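# Hang the yellow rail on two hooks before bins

## Task

Place the yellow rail onto the pair of hooks that stand in front of the bins so that it rests between the end plates of the hooks and not on either plate (the gap is only just wide enough); it must stay there by itself, with no arm supporting it at the end.

## Robot and tools

Robot: two xArm6 arms with parallel grippers, named left_arm and right_arm. Bases in the scene frame: left_arm at (+0.042, +0.378, 0) m, quat_wxyz (+0.998, 0, 0, -0.064); right_arm at (+0.037, -0.357, 0) m, quat_wxyz (+0.995, 0, 0, +0.096). The names are labels, not image sides.

Scene frame: origin on the table surface midway between the arms, +x out across the table, +z up, left_arm on +y. Gripper fingers point along the gripper's +z and close along its y. end_effector_position is the point between the pads when closed, about 2 cm short of the fingertips; closing pushes the tips roughly 10 mm further along +z.

Joint order in every row and every per-joint list in results, per arm: shoulder (joint2), elbow (joint3), wrist roll (joint6), forearm roll (joint4), waist (joint1), wrist pitch (joint5). Follow this order only. Wrist pitch has its sign flipped relative to the URDF, in commands, results and refusals. Stated ranges, in URDF signs: waist -6.283..6.283, shoulder -2.059..2.094, elbow -3.927..0.192, forearm roll -6.283..6.283, wrist pitch -1.693..3.142 (so -3.142..1.693 in your numbers), wrist roll -6.283..6.283. True ends may differ by up to 0.010 rad.

A row is 14 numbers, each in [-1, 1], always for both arms: left_arm's six joint values then its gripper opening, then the same seven for right_arm. Joint values are offsets, scaled so 1.0 = 2.036 rad. The opening is absolute: +1 fully open, -1 closed.

execute_actions(actions): a list of actions; each action is up to 15 rows, one per 1/30 s step, the last row held to fill 15 steps (0.5 s). Joint offsets in every row are measured from the angles at the start of that action, not from the previous row; for a call's first action, from the last reported angles. An action that would push a joint more than 0.010 rad outward beyond its range is rejected for both arms; if the first action fails this, or any action is malformed, nothing in the call runs. Joints asked beyond their real end while moving outward stop at it, and the result may say "joint sent to its limit" (its absence proves nothing). An empty list just returns state and images.

move(target, speed, blocking): target is one 14-number row; its joint offsets are from the Joint positions in the latest result that printed them, not from where the arm is when motion begins. All joints follow paths that finish together, so the hand traces a curve. speed, in rad/s (0.01 to 2, default 0.5), caps the joint with the longest path. Paths last 0.5 to 10 s; longer ones stop short at 10 s. Gripper openings are sent at the start. Moves ignore obstacles and the other arm; the farther the hand is from a rotating joint, the faster it travels, and contact is harder the faster the move and the deeper the target lies past the contact. The result adds a move: line with the outcome (done, off_target, moving, held, fault), limits=held or limits=none, and each arm's joint farthest from target. With blocking=false you get control back after 0.5 s; use wait(0) to poll, and call wait or stop before any new move or execute_actions.

wait(seconds 0 to 10): lets time pass with commands held; returns early if a running move ends. stop: brakes a running move (needs room; fingers keep moving). zoom_image(camera, region [x0,y0,x1,y1] in pixels, max 504x504) enlarges part of the latest image of cam_high, cam_low, cam_left_wrist or cam_right_wrist (all 504x504). read_manual gives licence texts only. finished_scene(scene) ends the scene after the last command is held; call it only when the rail rests on the hooks unaided.

Results: per-arm gripper pose (position in m, quat_wxyz) and velocities in the scene frame (printed position can be off, more at long reach); Joint positions and Joint velocities (rad, rad/s, plus pad gap in m, 0.084 m open); Joint targets (what joints are being driven to now); grip_measured (opening on the command scale). "joint command not followed" means a clearance check altered joint targets on some steps.

Control limits: joint targets move at most 3.14 rad/s with 0.16 s to accelerate; per step a target stays within 0.623 rad of the measured angle, and targets are scaled back if they would shift the hand over 70 mm. Large motions can need several actions; finish unfinished motion with a new command.

Gripping: command an opening clearly below grip_measured to hold; lower squeezes harder, up to about 24 N per pad on parts up to about 6 cm. Fast closes can overshoot. Sending grip_measured back still holds lightly.

Avoid: dropping the rail or knocking anything off the table, slams and hard pushes, arms touching each other, and torque faults (load limits N m: waist 46, shoulder 46, elbow 27.6, forearm roll 27.6, wrist pitch 18.4, wrist roll 18.4, held weight included), which stop an arm for 10 s. Holding loads heats motors: MOTOR HOT from 65 °C, brakes at 80 °C. Occasional tugs on held parts or pushes on loose ones can occur. The robot keeps its last command while you compose replies.

Each tool is called by a JSON object that holds its "fn" and its "kwargs", one argument or row to a line.

## Session

{"fn": "execute_actions", "kwargs": {
  "actions": []
}}

Scene clock: 0.00 s.
left_arm: end_effector_position=(+0.6471, +0.3062, +0.1881) grip_measured=+1.00 end_effector_quat_wxyz=(+0.388, +0.357, +0.618, +0.582) end_effector_velocity=(+0.000, +0.000, +0.001) end_effector_angular_velocity=(-0.000, -0.001, +0.001) | right_arm: end_effector_position=(+0.0334, +0.1471, +0.2113) grip_measured=+1.00 end_effector_quat_wxyz=(+0.019, +0.945, -0.322, +0.061) end_effector_velocity=(-0.000, +0.000, +0.000) end_effector_angular_velocity=(+0.000, +0.000, +0.000)
Joint names: [shoulder, elbow, wrist roll, forearm roll, waist, wrist pitch]
Joint positions: left_arm=[ 0.845 -1.193 -1.349 -0.977 -0.354  1.35   0.084] | right_arm=[ 0.182 -1.33   2.317 -0.105  1.429 -1.229  0.084]
Joint velocities: left_arm=[-0.001 -0.     0.    -0.     0.     0.    -0.   ] | right_arm=[ 0. -0. -0.  0.  0.  0.  0.]
Motor temperatures (°C, as the motors report them): left_arm=[41 43 43 42 38 45] | right_arm=[42 40 44 40 42 41]
Joint targets: left_arm=[0.845 -1.193 -1.349 -0.977 -0.354 1.350] | right_arm=[0.182 -1.330 2.317 -0.105 1.429 -1.229]

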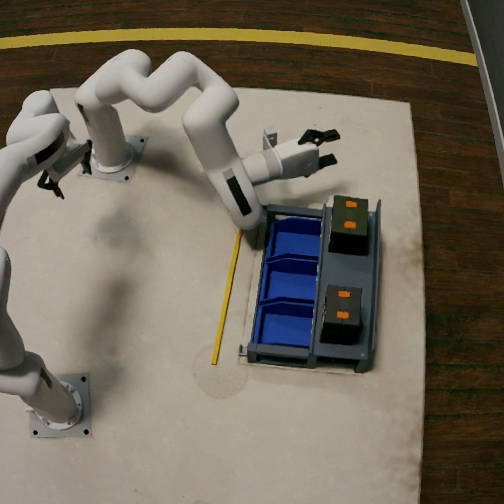

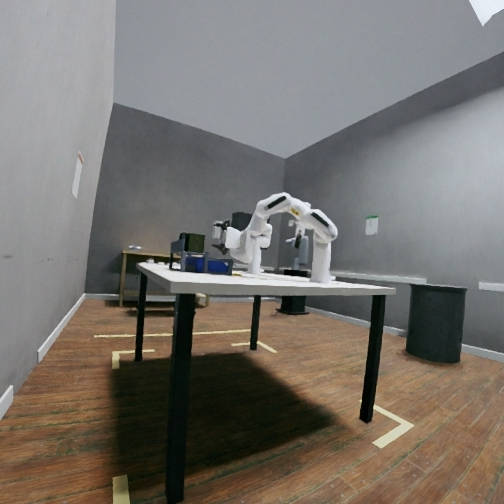

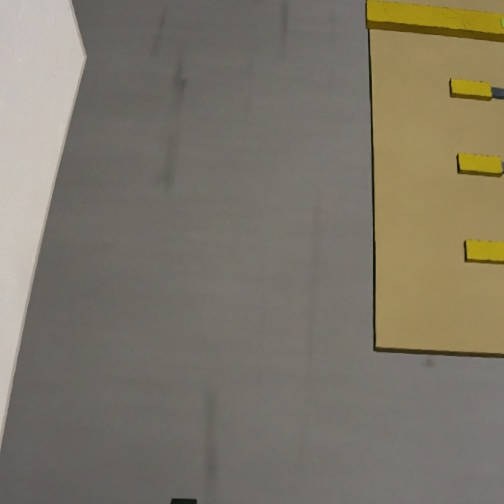

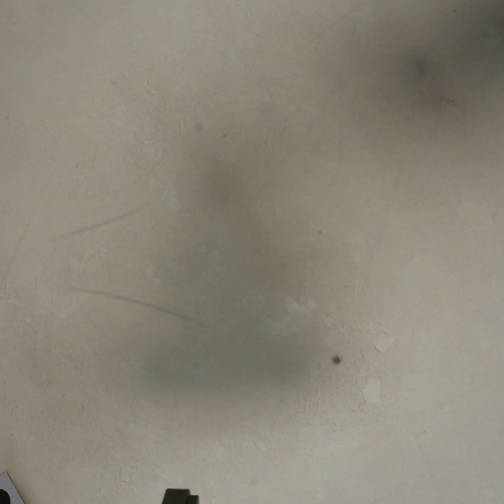

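{"fn": "move", "kwargs": {
  "target": [-0.35,0,0,0,0.55,0,1, 0,0,0,0,0,0,1],
  "speed": 0.8
}}

{"fn": "zoom_image", "kwargs": {
  "camera": "cam_high",
  "region": [180, 180, 400, 400]
}}

Scene clock: 17.17 s.
left_arm: end_effector_position=(+0.3015, +0.8395, +0.5789) grip_measured=+1.00 end_effector_quat_wxyz=(+0.224, -0.216, +0.519, +0.796) end_effector_velocity=(-0.004, -0.000, +0.004) end_effector_angular_velocity=(+0.007, -0.007, +0.007) | right_arm: end_effector_position=(+0.0334, +0.1471, +0.2113) grip_measured=+1.00 end_effector_quat_wxyz=(+0.019, +0.945, -0.322, +0.061) end_effector_velocity=(+0.000, -0.000, +0.000) end_effector_angular_velocity=(+0.000, -0.001, -0.000)
Joint names: [shoulder, elbow, wrist roll, forearm roll, waist, wrist pitch]
Joint positions: left_arm=[ 0.133 -1.193 -1.349 -0.977  0.765  1.35   0.084] | right_arm=[ 0.182 -1.33   2.317 -0.105  1.429 -1.229  0.084]
Joint velocities: left_arm=[-0.005 -0.003  0.    -0.     0.005  0.003  0.   ] | right_arm=[-0.     0.     0.    -0.001 -0.    -0.    -0.   ]
Motor temperatures (°C, as the motors report them): left_arm=[41 44 43 42 38 45] | right_arm=[42 42 44 40 42 41]
Joint targets: left_arm=[0.133 -1.193 -1.349 -0.977 0.765 1.350] | right_arm=[0.182 -1.330 2.317 -0.105 1.429 -1.229]
move: done; limits=none; left_arm: farthest joint: the waist, 0.001 radians from its target (1.120 radians at the start); right_arm: farthest joint: the waist, 0.000 radians from its target (0.000 radians at the start)

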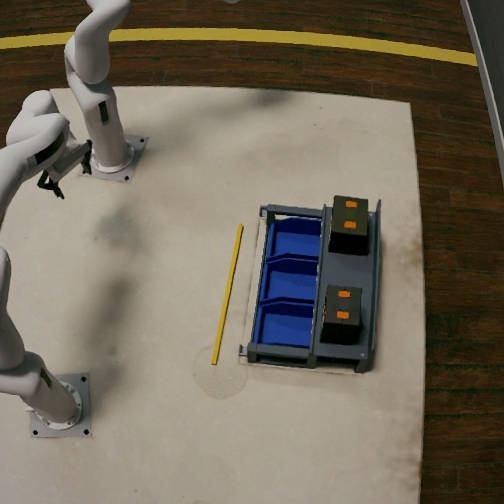

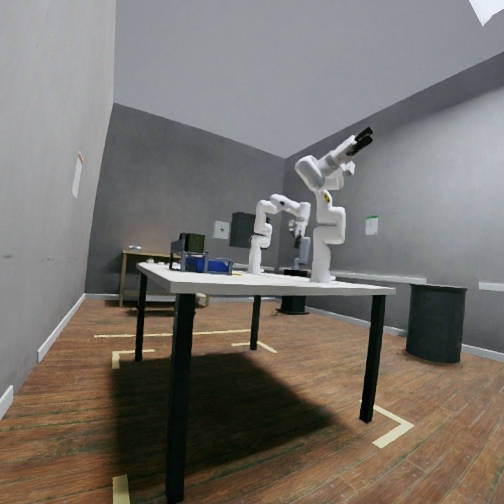

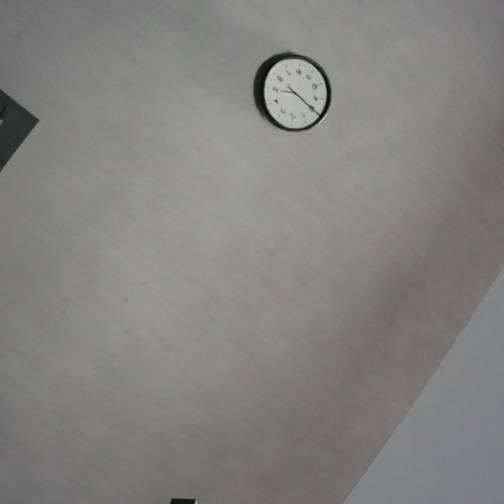

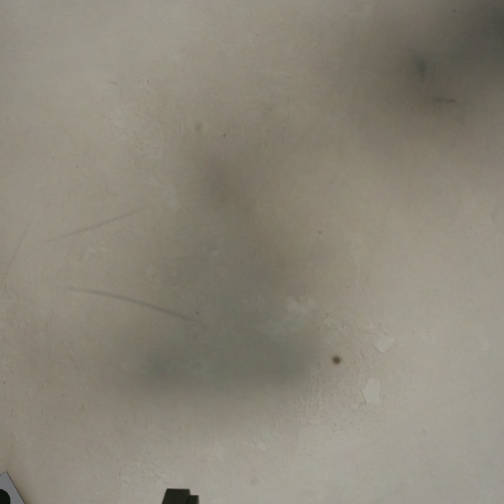

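Region (180, 180, 400, 400) of cam_high's 504x504 image, scaled by 2.291, with more detail than that image has.

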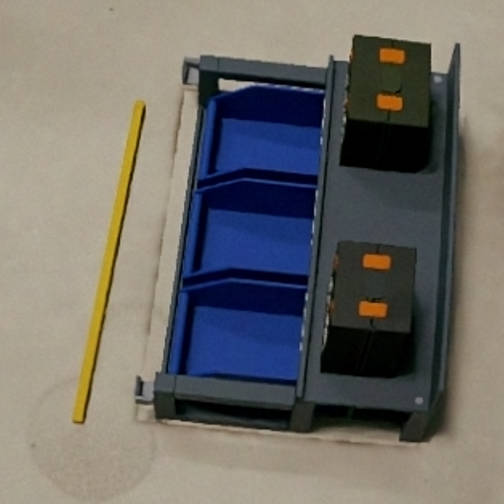

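{"fn": "move", "kwargs": {
  "target": [0,0,0,0,0,0,1, -0.0275,-0.226,-0.041,0.0516,-0.4705,-0.2137,1],
  "speed": 0.8
}}

Scene clock: 29.37 s.
left_arm: end_effector_position=(+0.3015, +0.8395, +0.5789) grip_measured=+1.00 end_effector_quat_wxyz=(+0.224, -0.216, +0.519, +0.796) end_effector_velocity=(-0.000, +0.000, +0.000) end_effector_angular_velocity=(-0.000, +0.000, +0.000) | right_arm: end_effector_position=(+0.4293, -0.0498, +0.3997) grip_measured=+1.00 end_effector_quat_wxyz=(-0.000, -0.708, +0.707, +0.000) end_effector_velocity=(+0.002, -0.002, +0.002) end_effector_angular_velocity=(+0.003, -0.002, -0.006)
Joint names: [shoulder, elbow, wrist roll, forearm roll, waist, wrist pitch]
Joint positions: left_arm=[ 0.133 -1.193 -1.349 -0.977  0.765  1.35   0.084] | right_arm=[ 0.126 -1.789  2.234  0.     0.472 -1.664  0.084]
Joint velocities: left_arm=[ 0.    -0.001  0.001 -0.     0.001 -0.001  0.   ] | right_arm=[-0.001 -0.003  0.     0.001 -0.005 -0.001 -0.   ]
Motor temperatures (°C, as the motors report them): left_arm=[41 45 43 42 38 45] | right_arm=[43 43 44 40 42 41]
Joint targets: left_arm=[0.133 -1.193 -1.349 -0.977 0.765 1.350] | right_arm=[0.126 -1.790 2.234 0.000 0.471 -1.664]
move: done; limits=none; left_arm: farthest joint: the waist, 0.000 radians from its target (0.000 radians at the start); right_arm: farthest joint: the elbow, 0.001 radians from its target (0.460 radians at the start)

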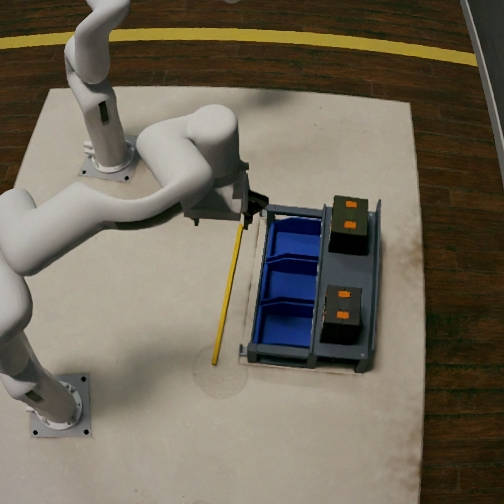

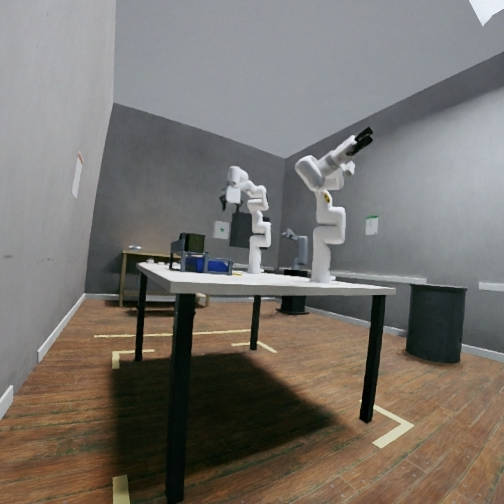

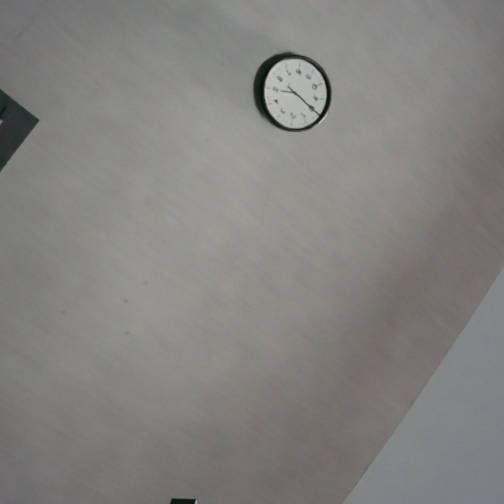

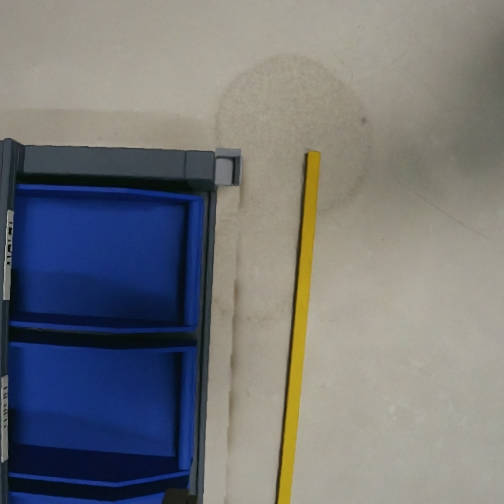

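{"fn": "zoom_image", "kwargs": {
  "camera": "cam_right_wrist",
  "region": [170, 110, 350, 230]
}}

{"fn": "zoom_image", "kwargs": {
  "camera": "cam_low",
  "region": [150, 220, 270, 290]
}}

Region (170, 110, 350, 230) of cam_right_wrist's 504x504 image, scaled by 2.800, with more detail than that image has.

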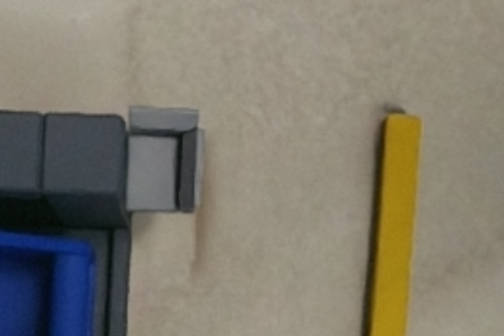

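Region (150, 220, 270, 290) of cam_low's 504x504 image, scaled by 4.200, with more detail than that image has; it fills the top 294 rows of this view, and the rest is white.

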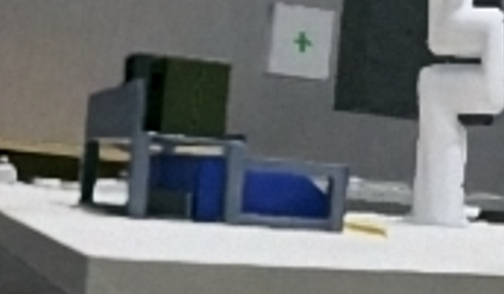

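{"fn": "move", "kwargs": {
  "target": [-0.1,0.03,0.9,0.48,-0.1,-0.9,1, 0,0,0,0,0,0,1],
  "speed": 1.2
}}

{"fn": "move", "kwargs": {
  "target": [-0.0933,0.0275,0.439,0,-0.308,-0.4195,1, 0,0,0,0,0,0,1],
  "speed": 1.0
}}

Scene clock: 47.60 s.
left_arm: end_effector_position=(+0.5905, +0.6312, +0.3643) grip_measured=+1.00 end_effector_quat_wxyz=(-0.155, +0.936, -0.024, +0.316) end_effector_velocity=(+0.000, -0.001, -0.001) end_effector_angular_velocity=(+0.001, +0.003, -0.003) | right_arm: end_effector_position=(+0.4293, -0.0498, +0.3997) grip_measured=+1.00 end_effector_quat_wxyz=(-0.000, -0.708, +0.707, +0.000) end_effector_velocity=(-0.000, +0.000, +0.000) end_effector_angular_velocity=(+0.000, +0.001, -0.000)
Joint names: [shoulder, elbow, wrist roll, forearm roll, waist, wrist pitch]
Joint positions: left_arm=[-0.07  -1.132  0.483 -0.     0.561 -0.482  0.084] | right_arm=[ 0.126 -1.789  2.234  0.     0.472 -1.664  0.084]
Joint velocities: left_arm=[ 0.    -0.     0.002  0.001 -0.001 -0.002  0.   ] | right_arm=[-0.    -0.     0.     0.001 -0.    -0.     0.   ]
Motor temperatures (°C, as the motors report them): left_arm=[41 46 43 42 38 45] | right_arm=[43 43 44 40 42 41]
Joint targets: left_arm=[-0.070 -1.131 0.483 -0.000 0.561 -0.482] | right_arm=[0.126 -1.789 2.234 0.000 0.472 -1.664]
move: done; limits=none; left_arm: farthest joint: the wrist pitch, 0.001 radians from its target (1.832 radians at the start); right_arm: farthest joint: the waist, 0.000 radians from its target (0.001 radians at the start)

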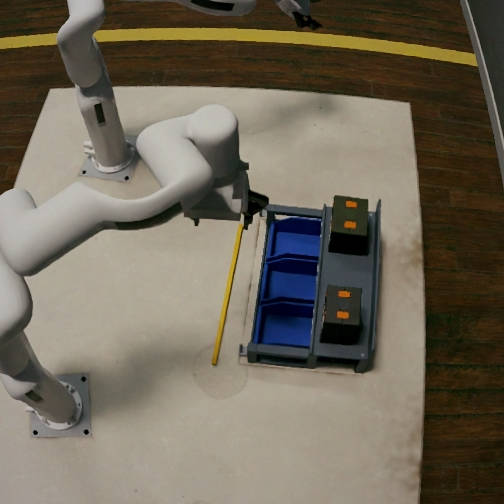

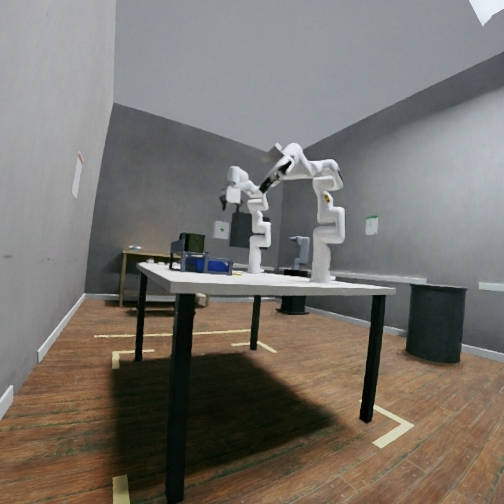

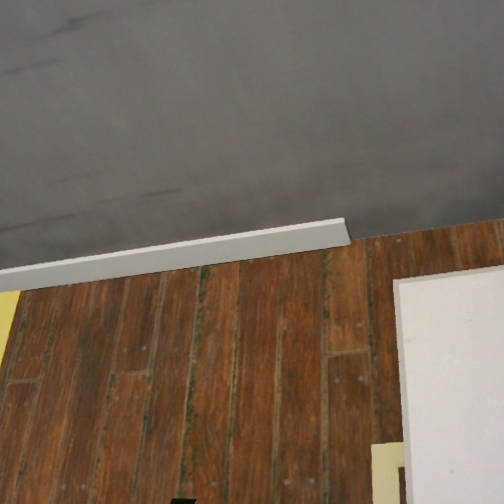

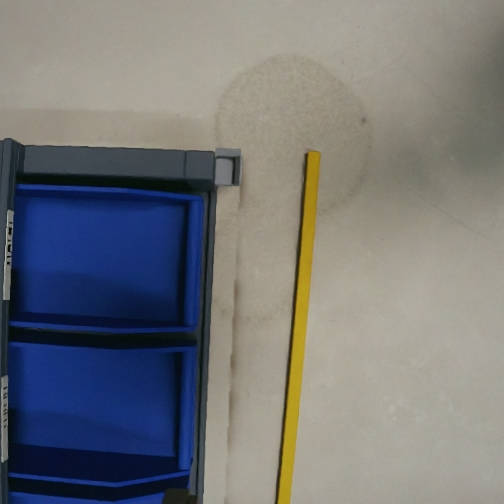

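Scene clock: 49.17 s.
left_arm: end_effector_position=(+0.4404, +0.2999, +0.2997) grip_measured=+1.00 end_effector_quat_wxyz=(+0.000, +0.707, -0.707, +0.000) end_effector_velocity=(-0.001, -0.001, -0.000) end_effector_angular_velocity=(+0.000, +0.002, -0.005) | right_arm: end_effector_position=(+0.4293, -0.0498, +0.3997) grip_measured=+1.00 end_effector_quat_wxyz=(-0.000, -0.708, +0.707, +0.000) end_effector_velocity=(+0.000, -0.000, +0.000) end_effector_angular_velocity=(-0.000, -0.001, +0.000)
Joint names: [shoulder, elbow, wrist roll, forearm roll, waist, wrist pitch]
Joint positions: left_arm=[-0.26  -1.076  1.376 -0.    -0.065 -1.335  0.084] | right_arm=[ 0.126 -1.789  2.234  0.     0.472 -1.664  0.084]
Joint velocities: left_arm=[ 0.    -0.     0.002 -0.    -0.003 -0.002  0.   ] | right_arm=[-0.    -0.    -0.    -0.001  0.     0.     0.   ]
Motor temperatures (°C, as the motors report them): left_arm=[41 46 43 42 38 45] | right_arm=[43 43 44 40 42 41]
Joint targets: left_arm=[-0.260 -1.076 1.376 -0.000 -0.066 -1.336] | right_arm=[0.126 -1.789 2.234 0.000 0.472 -1.664]
move: done; limits=none; left_arm: farthest joint: the waist, 0.001 radians from its target (0.627 radians at the start); right_arm: farthest joint: the waist, 0.000 radians from its target (0.000 radians at the start)

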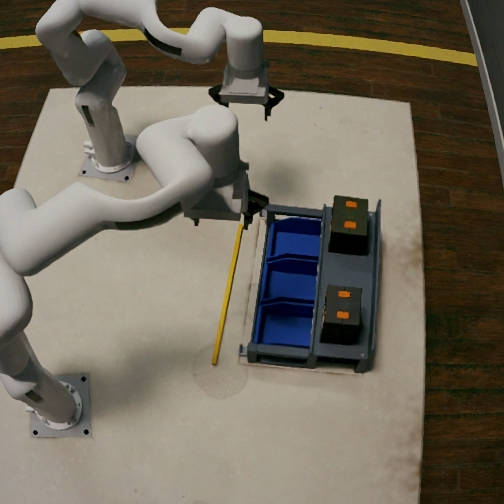

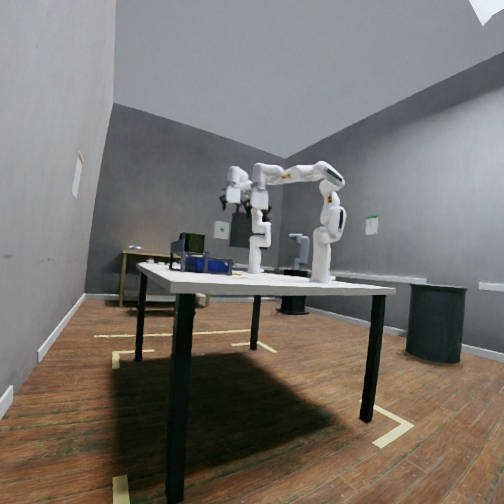

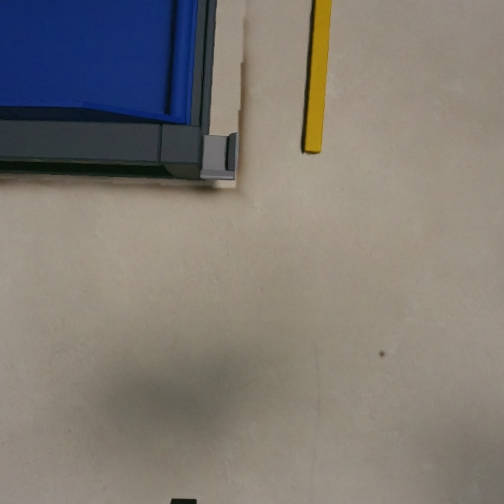

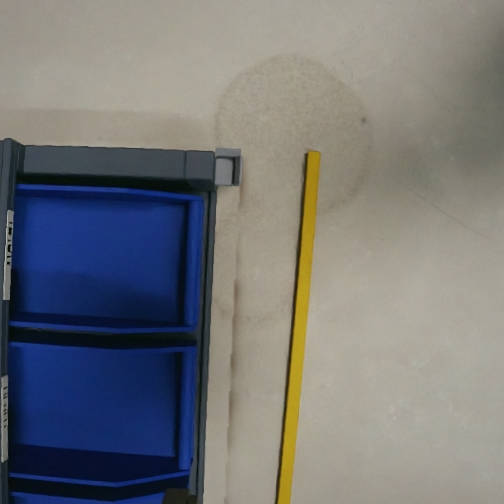

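{"fn": "move", "kwargs": {
  "target": [0,0,0,0,0,0,1, 0.1041,0.3249,0.0663,0,0.0288,0.4295,0],
  "speed": 0.6
}}

Scene clock: 62.03 s.
left_arm: end_effector_position=(+0.4404, +0.2999, +0.2997) grip_measured=+1.00 end_effector_quat_wxyz=(+0.000, +0.707, -0.707, +0.000) end_effector_velocity=(-0.000, +0.000, +0.000) end_effector_angular_velocity=(+0.000, +0.001, -0.001) | right_arm: end_effector_position=(+0.4259, -0.0140, +0.0804) grip_measured=-0.01 end_effector_quat_wxyz=(+0.000, -0.680, +0.733, +0.000) end_effector_velocity=(-0.001, -0.001, -0.002) end_effector_angular_velocity=(-0.004, +0.003, +0.001)
Joint names: [shoulder, elbow, wrist roll, forearm roll, waist, wrist pitch]
Joint positions: left_arm=[-0.26  -1.076  1.376 -0.    -0.065 -1.335  0.084] | right_arm=[ 0.338 -1.128  2.369  0.     0.53  -0.79   0.044]
Joint velocities: left_arm=[-0.     0.     0.001 -0.    -0.    -0.001 -0.   ] | right_arm=[ 0.002  0.003 -0.    -0.001  0.     0.001  0.   ]
Motor temperatures (°C, as the motors report them): left_arm=[41 47 43 42 38 45] | right_arm=[43 44 44 40 42 41]
Joint targets: left_arm=[-0.260 -1.076 1.376 -0.000 -0.065 -1.335] | right_arm=[0.338 -1.128 2.369 0.000 0.530 -0.790]
move: done; limits=none; left_arm: farthest joint: the waist, 0.000 radians from its target (0.001 radians at the start); right_arm: farthest joint: the elbow, 0.001 radians from its target (0.662 radians at the start)

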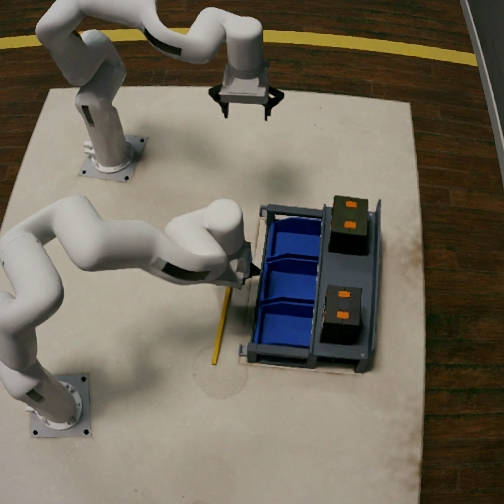

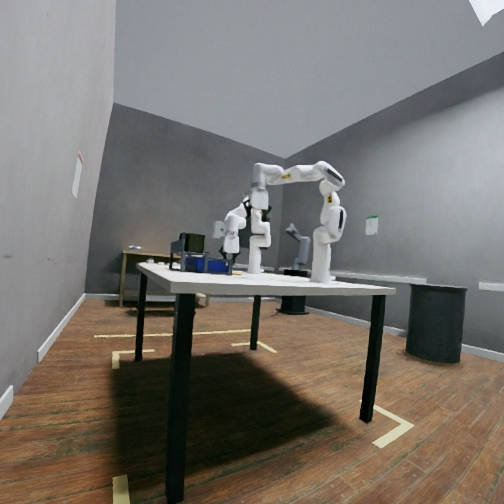

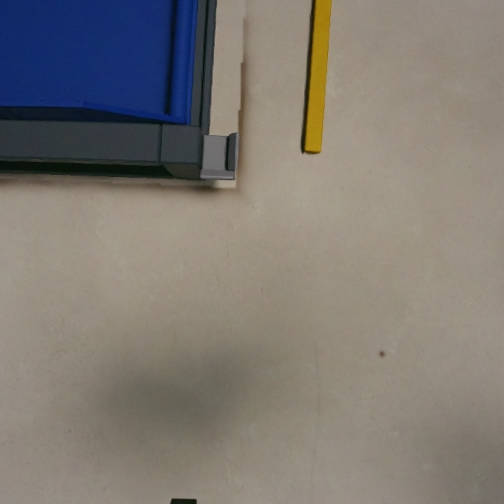

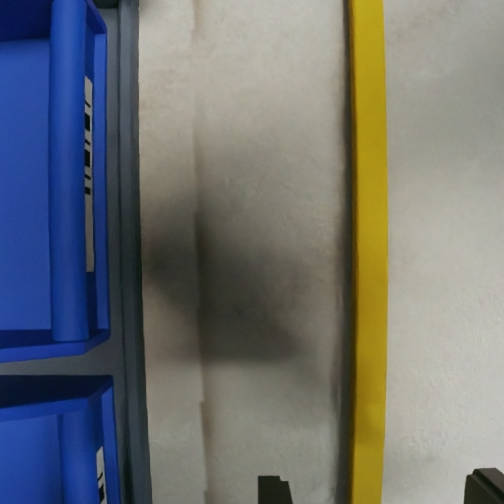

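{"fn": "move", "kwargs": {
  "target": [0,0,0,0,0,0,1, 0.0508,0.018,0.003,0,0.0033,0.0689,-0.3],
  "speed": 0.12
}}

Scene clock: 72.00 s.
left_arm: end_effector_position=(+0.4404, +0.2999, +0.2997) grip_measured=+1.00 end_effector_quat_wxyz=(+0.000, +0.707, -0.707, +0.000) end_effector_velocity=(-0.000, -0.000, -0.000) end_effector_angular_velocity=(-0.000, +0.001, -0.001) | right_arm: end_effector_position=(+0.4209, -0.0138, +0.0246) grip_measured=-0.32 end_effector_quat_wxyz=(+0.001, -0.680, +0.733, +0.000) end_effector_velocity=(-0.001, -0.001, -0.002) end_effector_angular_velocity=(-0.002, +0.003, -0.000)
Joint names: [shoulder, elbow, wrist roll, forearm roll, waist, wrist pitch]
Joint positions: left_arm=[-0.26  -1.076  1.376 -0.    -0.065 -1.335  0.084] | right_arm=[ 0.441 -1.092  2.375  0.     0.537 -0.649  0.03 ]
Joint velocities: left_arm=[ 0.001  0.    -0.    -0.    -0.001  0.     0.   ] | right_arm=[0.002 0.002 0.    0.    0.    0.001 0.   ]
Motor temperatures (°C, as the motors report them): left_arm=[41 47 43 42 38 45] | right_arm=[43 43 44 40 42 41]
Joint targets: left_arm=[-0.260 -1.076 1.376 -0.000 -0.065 -1.335] | right_arm=[0.441 -1.092 2.375 0.000 0.537 -0.649]
move: done; limits=none; left_arm: farthest joint: the waist, 0.000 radians from its target (0.000 radians at the start); right_arm: farthest joint: the elbow, 0.001 radians from its target (0.037 radians at the start)

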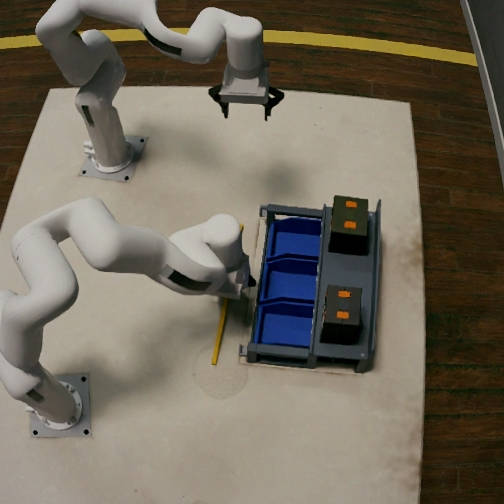

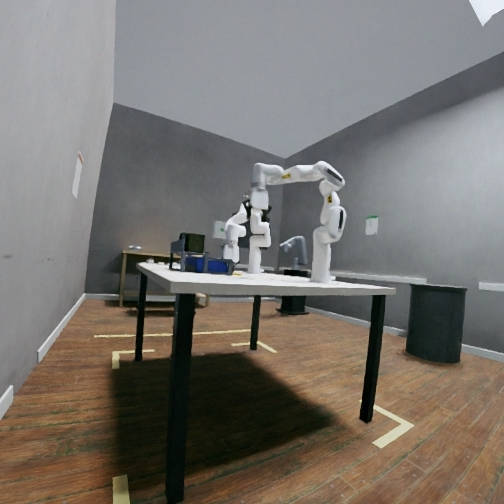

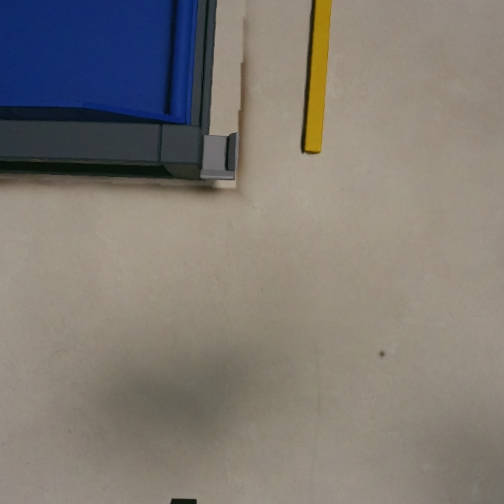

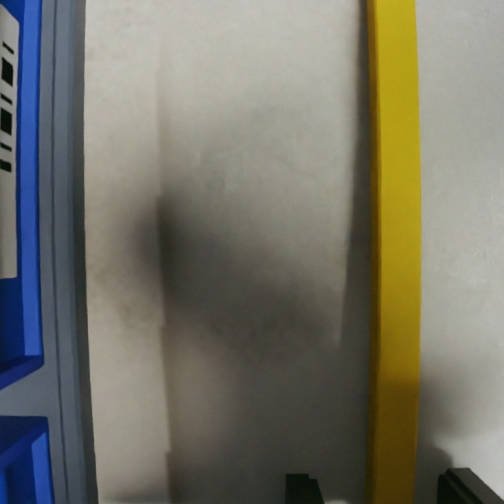

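{"fn": "execute_actions", "kwargs": {
  "actions": [
    [[0,0,0,0,0,0,1, 0.0027,0.001,0,0,0,0.0037,-0.4]],
    [[0,0,0,0,0,0,1, 0,0,0,0,0,0,-0.55],[0,0,0,0,0,0,1, 0,0,0,0,0,0,-0.6],[0,0,0,0,0,0,1, 0,0,0,0,0,0,-0.65],[0,0,0,0,0,0,1, 0,0,0,0,0,0,-0.68],[0,0,0,0,0,0,1, 0,0,0,0,0,0,-0.72],[0,0,0,0,0,0,1, 0,0,0,0,0,0,-0.75],[0,0,0,0,0,0,1, 0,0,0,0,0,0,-0.78],[0,0,0,0,0,0,1, 0,0,0,0,0,0,-0.82],[0,0,0,0,0,0,1, 0,0,0,0,0,0,-0.86],[0,0,0,0,0,0,1, 0,0,0,0,0,0,-0.9],[0,0,0,0,0,0,1, 0,0,0,0,0,0,-0.95],[0,0,0,0,0,0,1, 0,0,0,0,0,0,-1]],
    [[0,0,0,0,0,0,1, 0,0,0,0,0,0,-1]]
  ]
}}

Scene clock: 85.27 s.
left_arm: end_effector_position=(+0.4404, +0.2999, +0.2997) grip_measured=+1.00 end_effector_quat_wxyz=(+0.000, +0.707, -0.707, +0.000) end_effector_velocity=(+0.001, -0.000, +0.001) end_effector_angular_velocity=(-0.001, -0.003, -0.000) | right_arm: end_effector_position=(+0.4209, -0.0137, +0.0221) grip_measured=-0.78 end_effector_quat_wxyz=(+0.001, -0.680, +0.733, +0.000) end_effector_velocity=(+0.000, +0.000, -0.000) end_effector_angular_velocity=(+0.000, +0.000, -0.000)
Joint names: [shoulder, elbow, wrist roll, forearm roll, waist, wrist pitch]
Joint positions: left_arm=[-0.26  -1.076  1.376 -0.    -0.065 -1.335  0.084] | right_arm=[ 0.446 -1.09   2.375  0.     0.537 -0.642  0.01 ]
Joint velocities: left_arm=[-0.001 -0.001 -0.     0.    -0.     0.001 -0.   ] | right_arm=[ 0. -0.  0.  0.  0.  0. -0.]
Motor temperatures (°C, as the motors report them): left_arm=[41 47 43 42 38 45] | right_arm=[43 43 44 40 42 41]
Joint targets: left_arm=[-0.260 -1.076 1.376 -0.000 -0.065 -1.335] | right_arm=[0.446 -1.090 2.375 0.000 0.537 -0.642]

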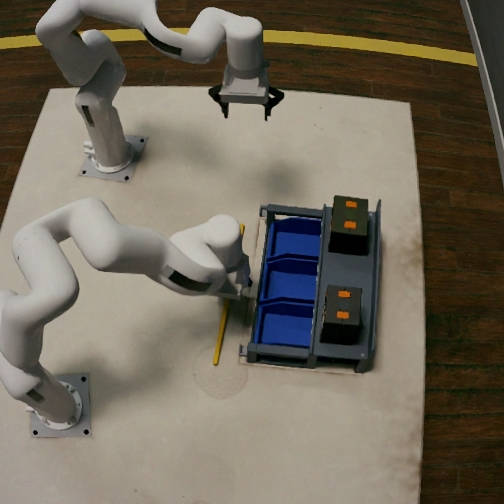

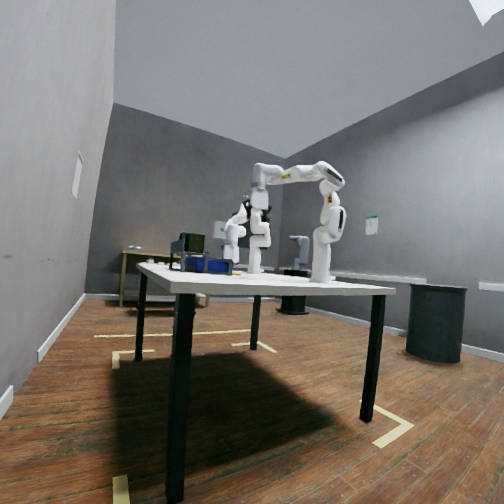

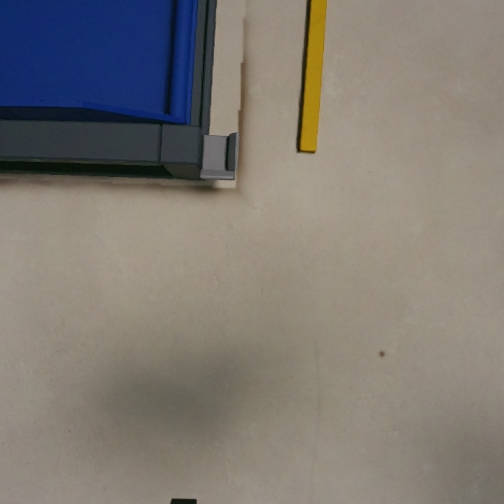

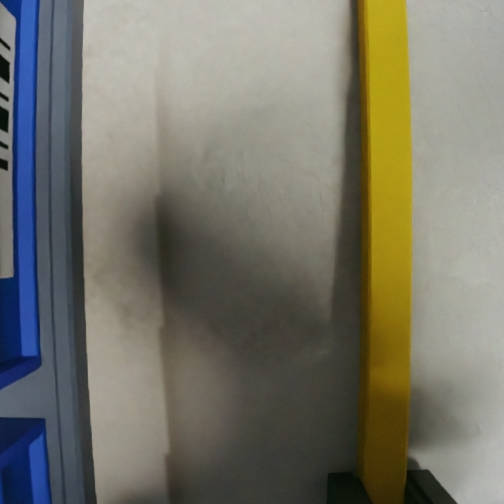

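{"fn": "move", "kwargs": {
  "target": [0.058,0.027,-0.042,0,-0.0428,0.0845,1, -0.1061,-0.0379,0,0,0,-0.145,-1],
  "speed": 0.2
}}

{"fn": "zoom_image", "kwargs": {
  "camera": "cam_low",
  "region": [170, 220, 290, 290]
}}

Scene clock: 94.67 s.
left_arm: end_effector_position=(+0.4589, +0.2579, +0.2399) grip_measured=+1.00 end_effector_quat_wxyz=(+0.000, +0.707, -0.707, -0.000) end_effector_velocity=(-0.000, -0.001, -0.001) end_effector_angular_velocity=(+0.000, +0.000, -0.003) | right_arm: end_effector_position=(+0.4205, -0.0140, +0.1399) grip_measured=-0.78 end_effector_quat_wxyz=(+0.000, -0.680, +0.733, +0.000) end_effector_velocity=(+0.001, +0.001, +0.003) end_effector_angular_velocity=(+0.004, -0.004, +0.000)
Joint names: [shoulder, elbow, wrist roll, forearm roll, waist, wrist pitch]
Joint positions: left_arm=[-0.142 -1.021  1.291 -0.    -0.152 -1.163  0.084] | right_arm=[ 0.23  -1.167  2.375  0.     0.537 -0.937  0.01 ]
Joint velocities: left_arm=[ 0.001  0.001  0.001 -0.    -0.002  0.001  0.   ] | right_arm=[-0.003 -0.003 -0.     0.     0.    -0.    -0.   ]
Motor temperatures (°C, as the motors report them): left_arm=[41 47 43 42 38 45] | right_arm=[43 43 44 40 42 41]
Joint targets: left_arm=[-0.142 -1.021 1.291 -0.000 -0.152 -1.163] | right_arm=[0.230 -1.168 2.375 0.000 0.537 -0.937]
move: done; limits=none; left_arm: farthest joint: the waist, 0.000 radians from its target (0.087 radians at the start); right_arm: farthest joint: the waist, 0.000 radians from its target (0.000 radians at the start)

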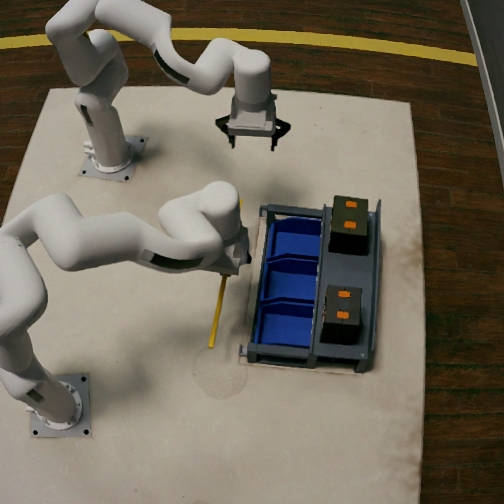

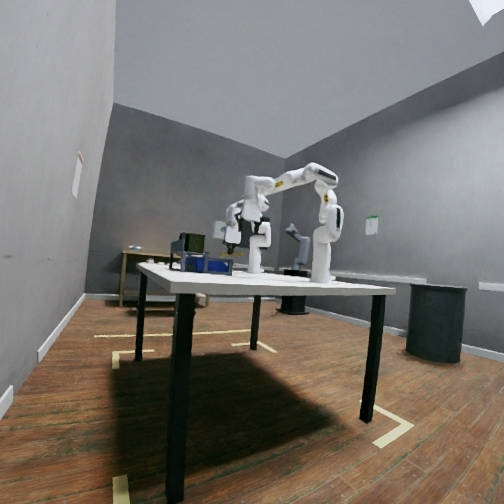

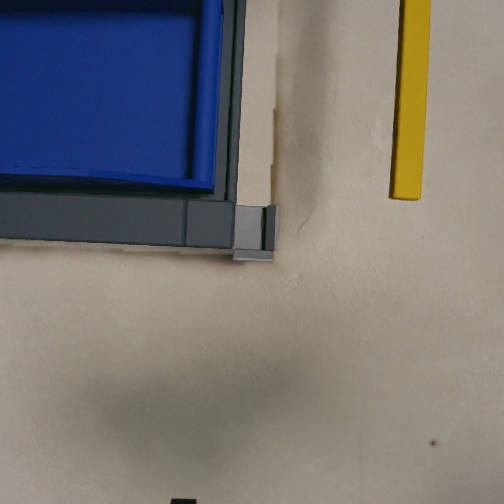

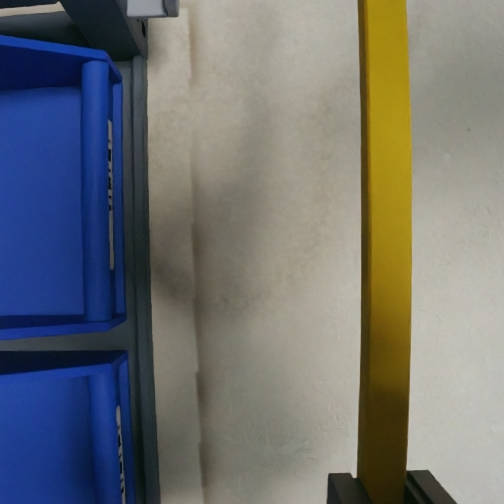

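Region (170, 220, 290, 290) of cam_low's 504x504 image, scaled by 4.200, with more detail than that image has; it fills the top 294 rows of this view, and the rest is white.

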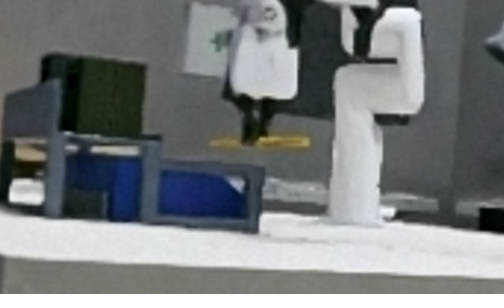

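{"fn": "move", "kwargs": {
  "target": [0,0,0,0,0,0,1, 0.1031,-0.1188,-0.0394,0,-0.0248,-0.0156,-1],
  "speed": 0.15
}}

{"fn": "zoom_image", "kwargs": {
  "camera": "cam_high",
  "region": [200, 290, 300, 390]
}}

Scene clock: 108.53 s.
left_arm: end_effector_position=(+0.4589, +0.2579, +0.2399) grip_measured=+1.00 end_effector_quat_wxyz=(+0.000, +0.707, -0.707, -0.000) end_effector_velocity=(-0.000, -0.000, -0.001) end_effector_angular_velocity=(+0.001, +0.003, -0.001) | right_arm: end_effector_position=(+0.4816, +0.0020, +0.1202) grip_measured=-0.78 end_effector_quat_wxyz=(+0.000, -0.691, +0.723, +0.000) end_effector_velocity=(+0.000, -0.001, -0.001) end_effector_angular_velocity=(-0.002, +0.002, -0.000)
Joint names: [shoulder, elbow, wrist roll, forearm roll, waist, wrist pitch]
Joint positions: left_arm=[-0.142 -1.021  1.291 -0.    -0.152 -1.163  0.084] | right_arm=[ 0.44  -1.409  2.295  0.     0.487 -0.969  0.01 ]
Joint velocities: left_arm=[ 0.002  0.     0.001  0.    -0.    -0.001 -0.   ] | right_arm=[ 0.002 -0.    -0.    -0.    -0.001 -0.001 -0.   ]
Motor temperatures (°C, as the motors report them): left_arm=[41 47 43 42 38 45] | right_arm=[43 44 44 40 42 41]
Joint targets: left_arm=[-0.142 -1.021 1.291 -0.000 -0.152 -1.163] | right_arm=[0.440 -1.409 2.294 0.000 0.487 -0.969]
move: done; limits=none; left_arm: farthest joint: the waist, 0.000 radians from its target (0.000 radians at the start); right_arm: farthest joint: the waist, 0.000 radians from its target (0.051 radians at the start)

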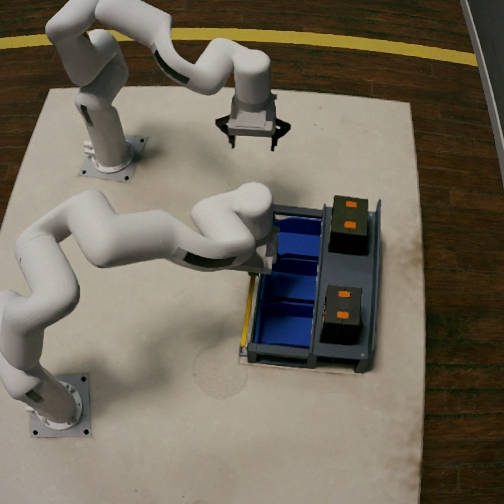

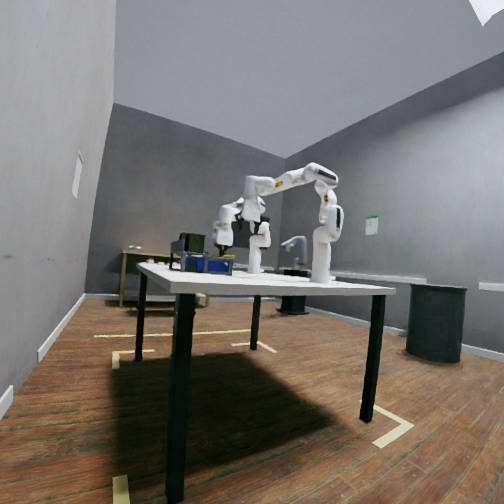

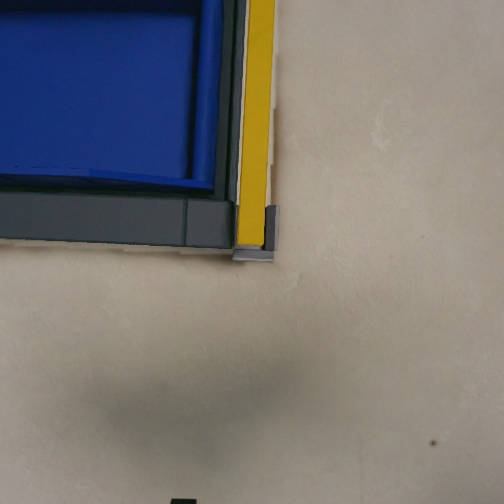

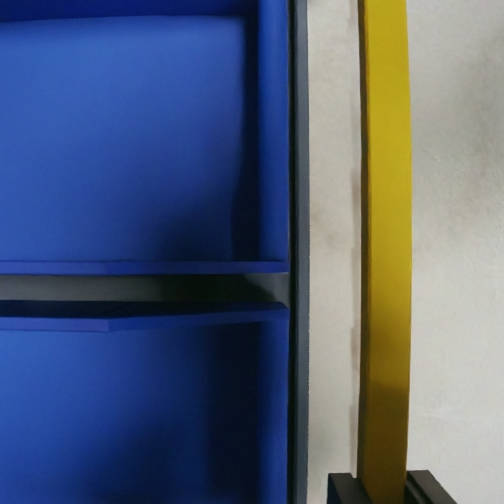

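Region (200, 290, 300, 390) of cam_high's 504x504 image, scaled by 5.040, with more detail than that image has.

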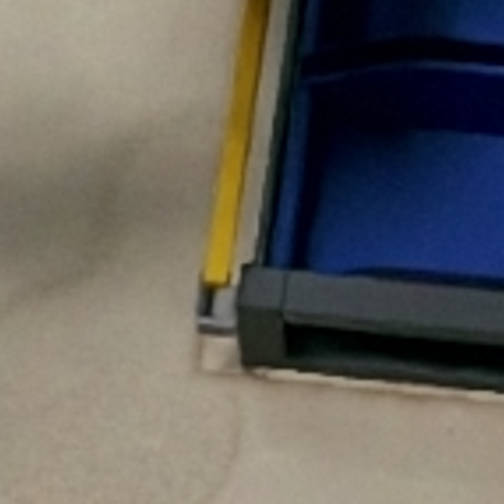

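{"fn": "move", "kwargs": {
  "target": [0,0,0,0,0,0,1, 0.0071,0.0013,-0.0008,0,-0.0008,0.0083,-1],
  "speed": 0.02
}}

{"fn": "zoom_image", "kwargs": {
  "camera": "cam_high",
  "region": [220, 320, 280, 380]
}}

{"fn": "zoom_image", "kwargs": {
  "camera": "cam_left_wrist",
  "region": [200, 180, 310, 280]
}}

Scene clock: 114.23 s.
left_arm: end_effector_position=(+0.4589, +0.2579, +0.2399) grip_measured=+1.00 end_effector_quat_wxyz=(+0.000, +0.707, -0.707, -0.000) end_effector_velocity=(-0.000, +0.000, +0.000) end_effector_angular_velocity=(-0.000, -0.000, +0.001) | right_arm: end_effector_position=(+0.4830, +0.0020, +0.1122) grip_measured=-0.78 end_effector_quat_wxyz=(+0.000, -0.691, +0.723, +0.000) end_effector_velocity=(+0.000, +0.000, -0.000) end_effector_angular_velocity=(+0.001, -0.001, -0.000)
Joint names: [shoulder, elbow, wrist roll, forearm roll, waist, wrist pitch]
Joint positions: left_arm=[-0.142 -1.021  1.291 -0.    -0.152 -1.163  0.084] | right_arm=[ 0.454 -1.406  2.293  0.     0.485 -0.952  0.01 ]
Joint velocities: left_arm=[-0.     0.    -0.001  0.     0.    -0.     0.   ] | right_arm=[ 0.001 -0.    -0.     0.001 -0.     0.002  0.   ]
Motor temperatures (°C, as the motors report them): left_arm=[41 47 43 42 38 45] | right_arm=[43 44 44 40 42 41]
Joint targets: left_arm=[-0.142 -1.021 1.291 -0.000 -0.152 -1.163] | right_arm=[0.454 -1.406 2.293 0.000 0.485 -0.952]
move: done; limits=none; left_arm: farthest joint: the waist, 0.000 radians from its target (0.000 radians at the start); right_arm: farthest joint: the waist, 0.000 radians from its target (0.001 radians at the start)

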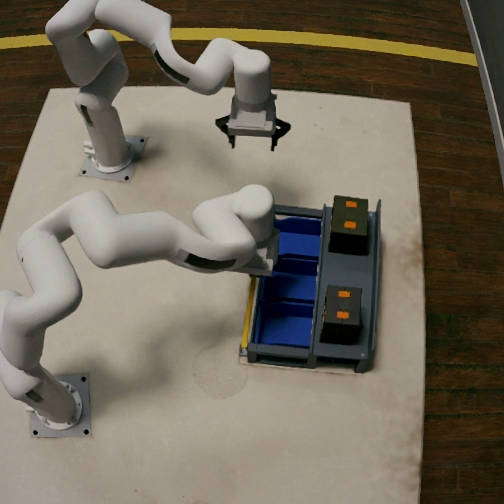

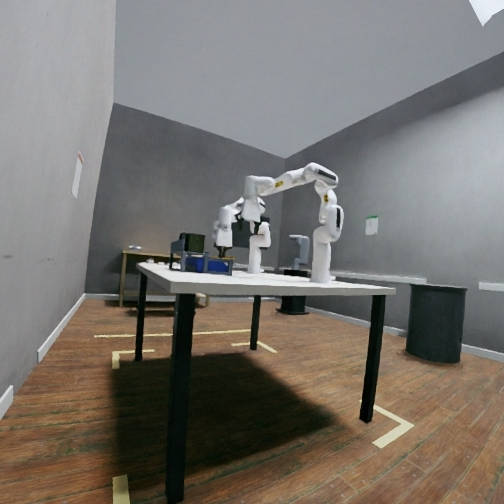

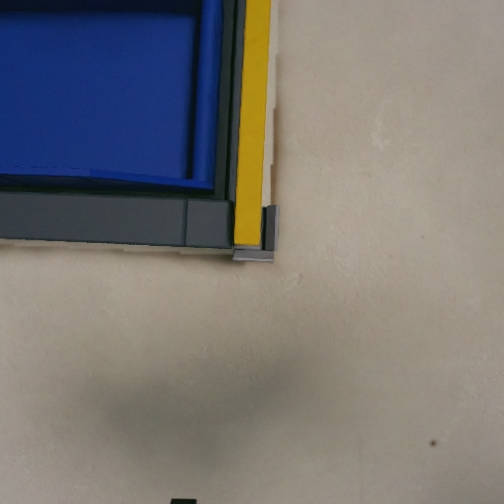

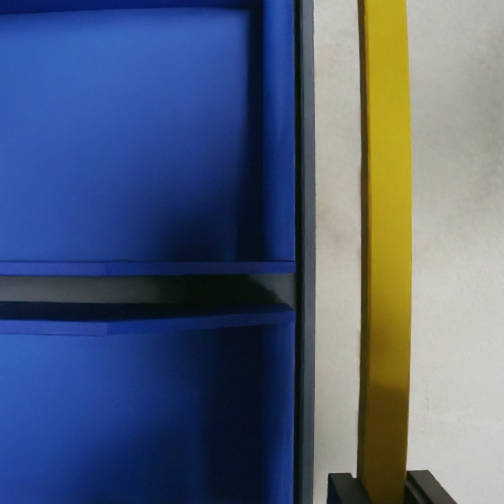

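Region (220, 320, 280, 380) of cam_high's 504x504 image, scaled by 8.400, with more detail than that image has.

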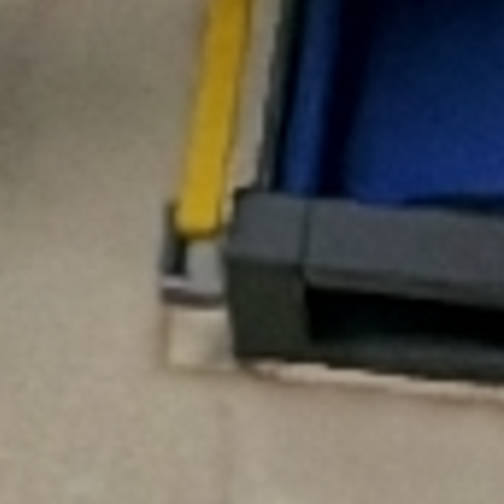

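Region (200, 180, 310, 280) of cam_left_wrist's 504x504 image, scaled by 4.582, with more detail than that image has; it fills the top 458 rows of this view, and the rest is white.

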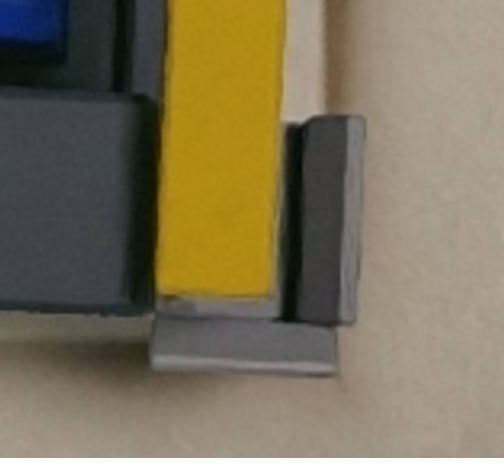

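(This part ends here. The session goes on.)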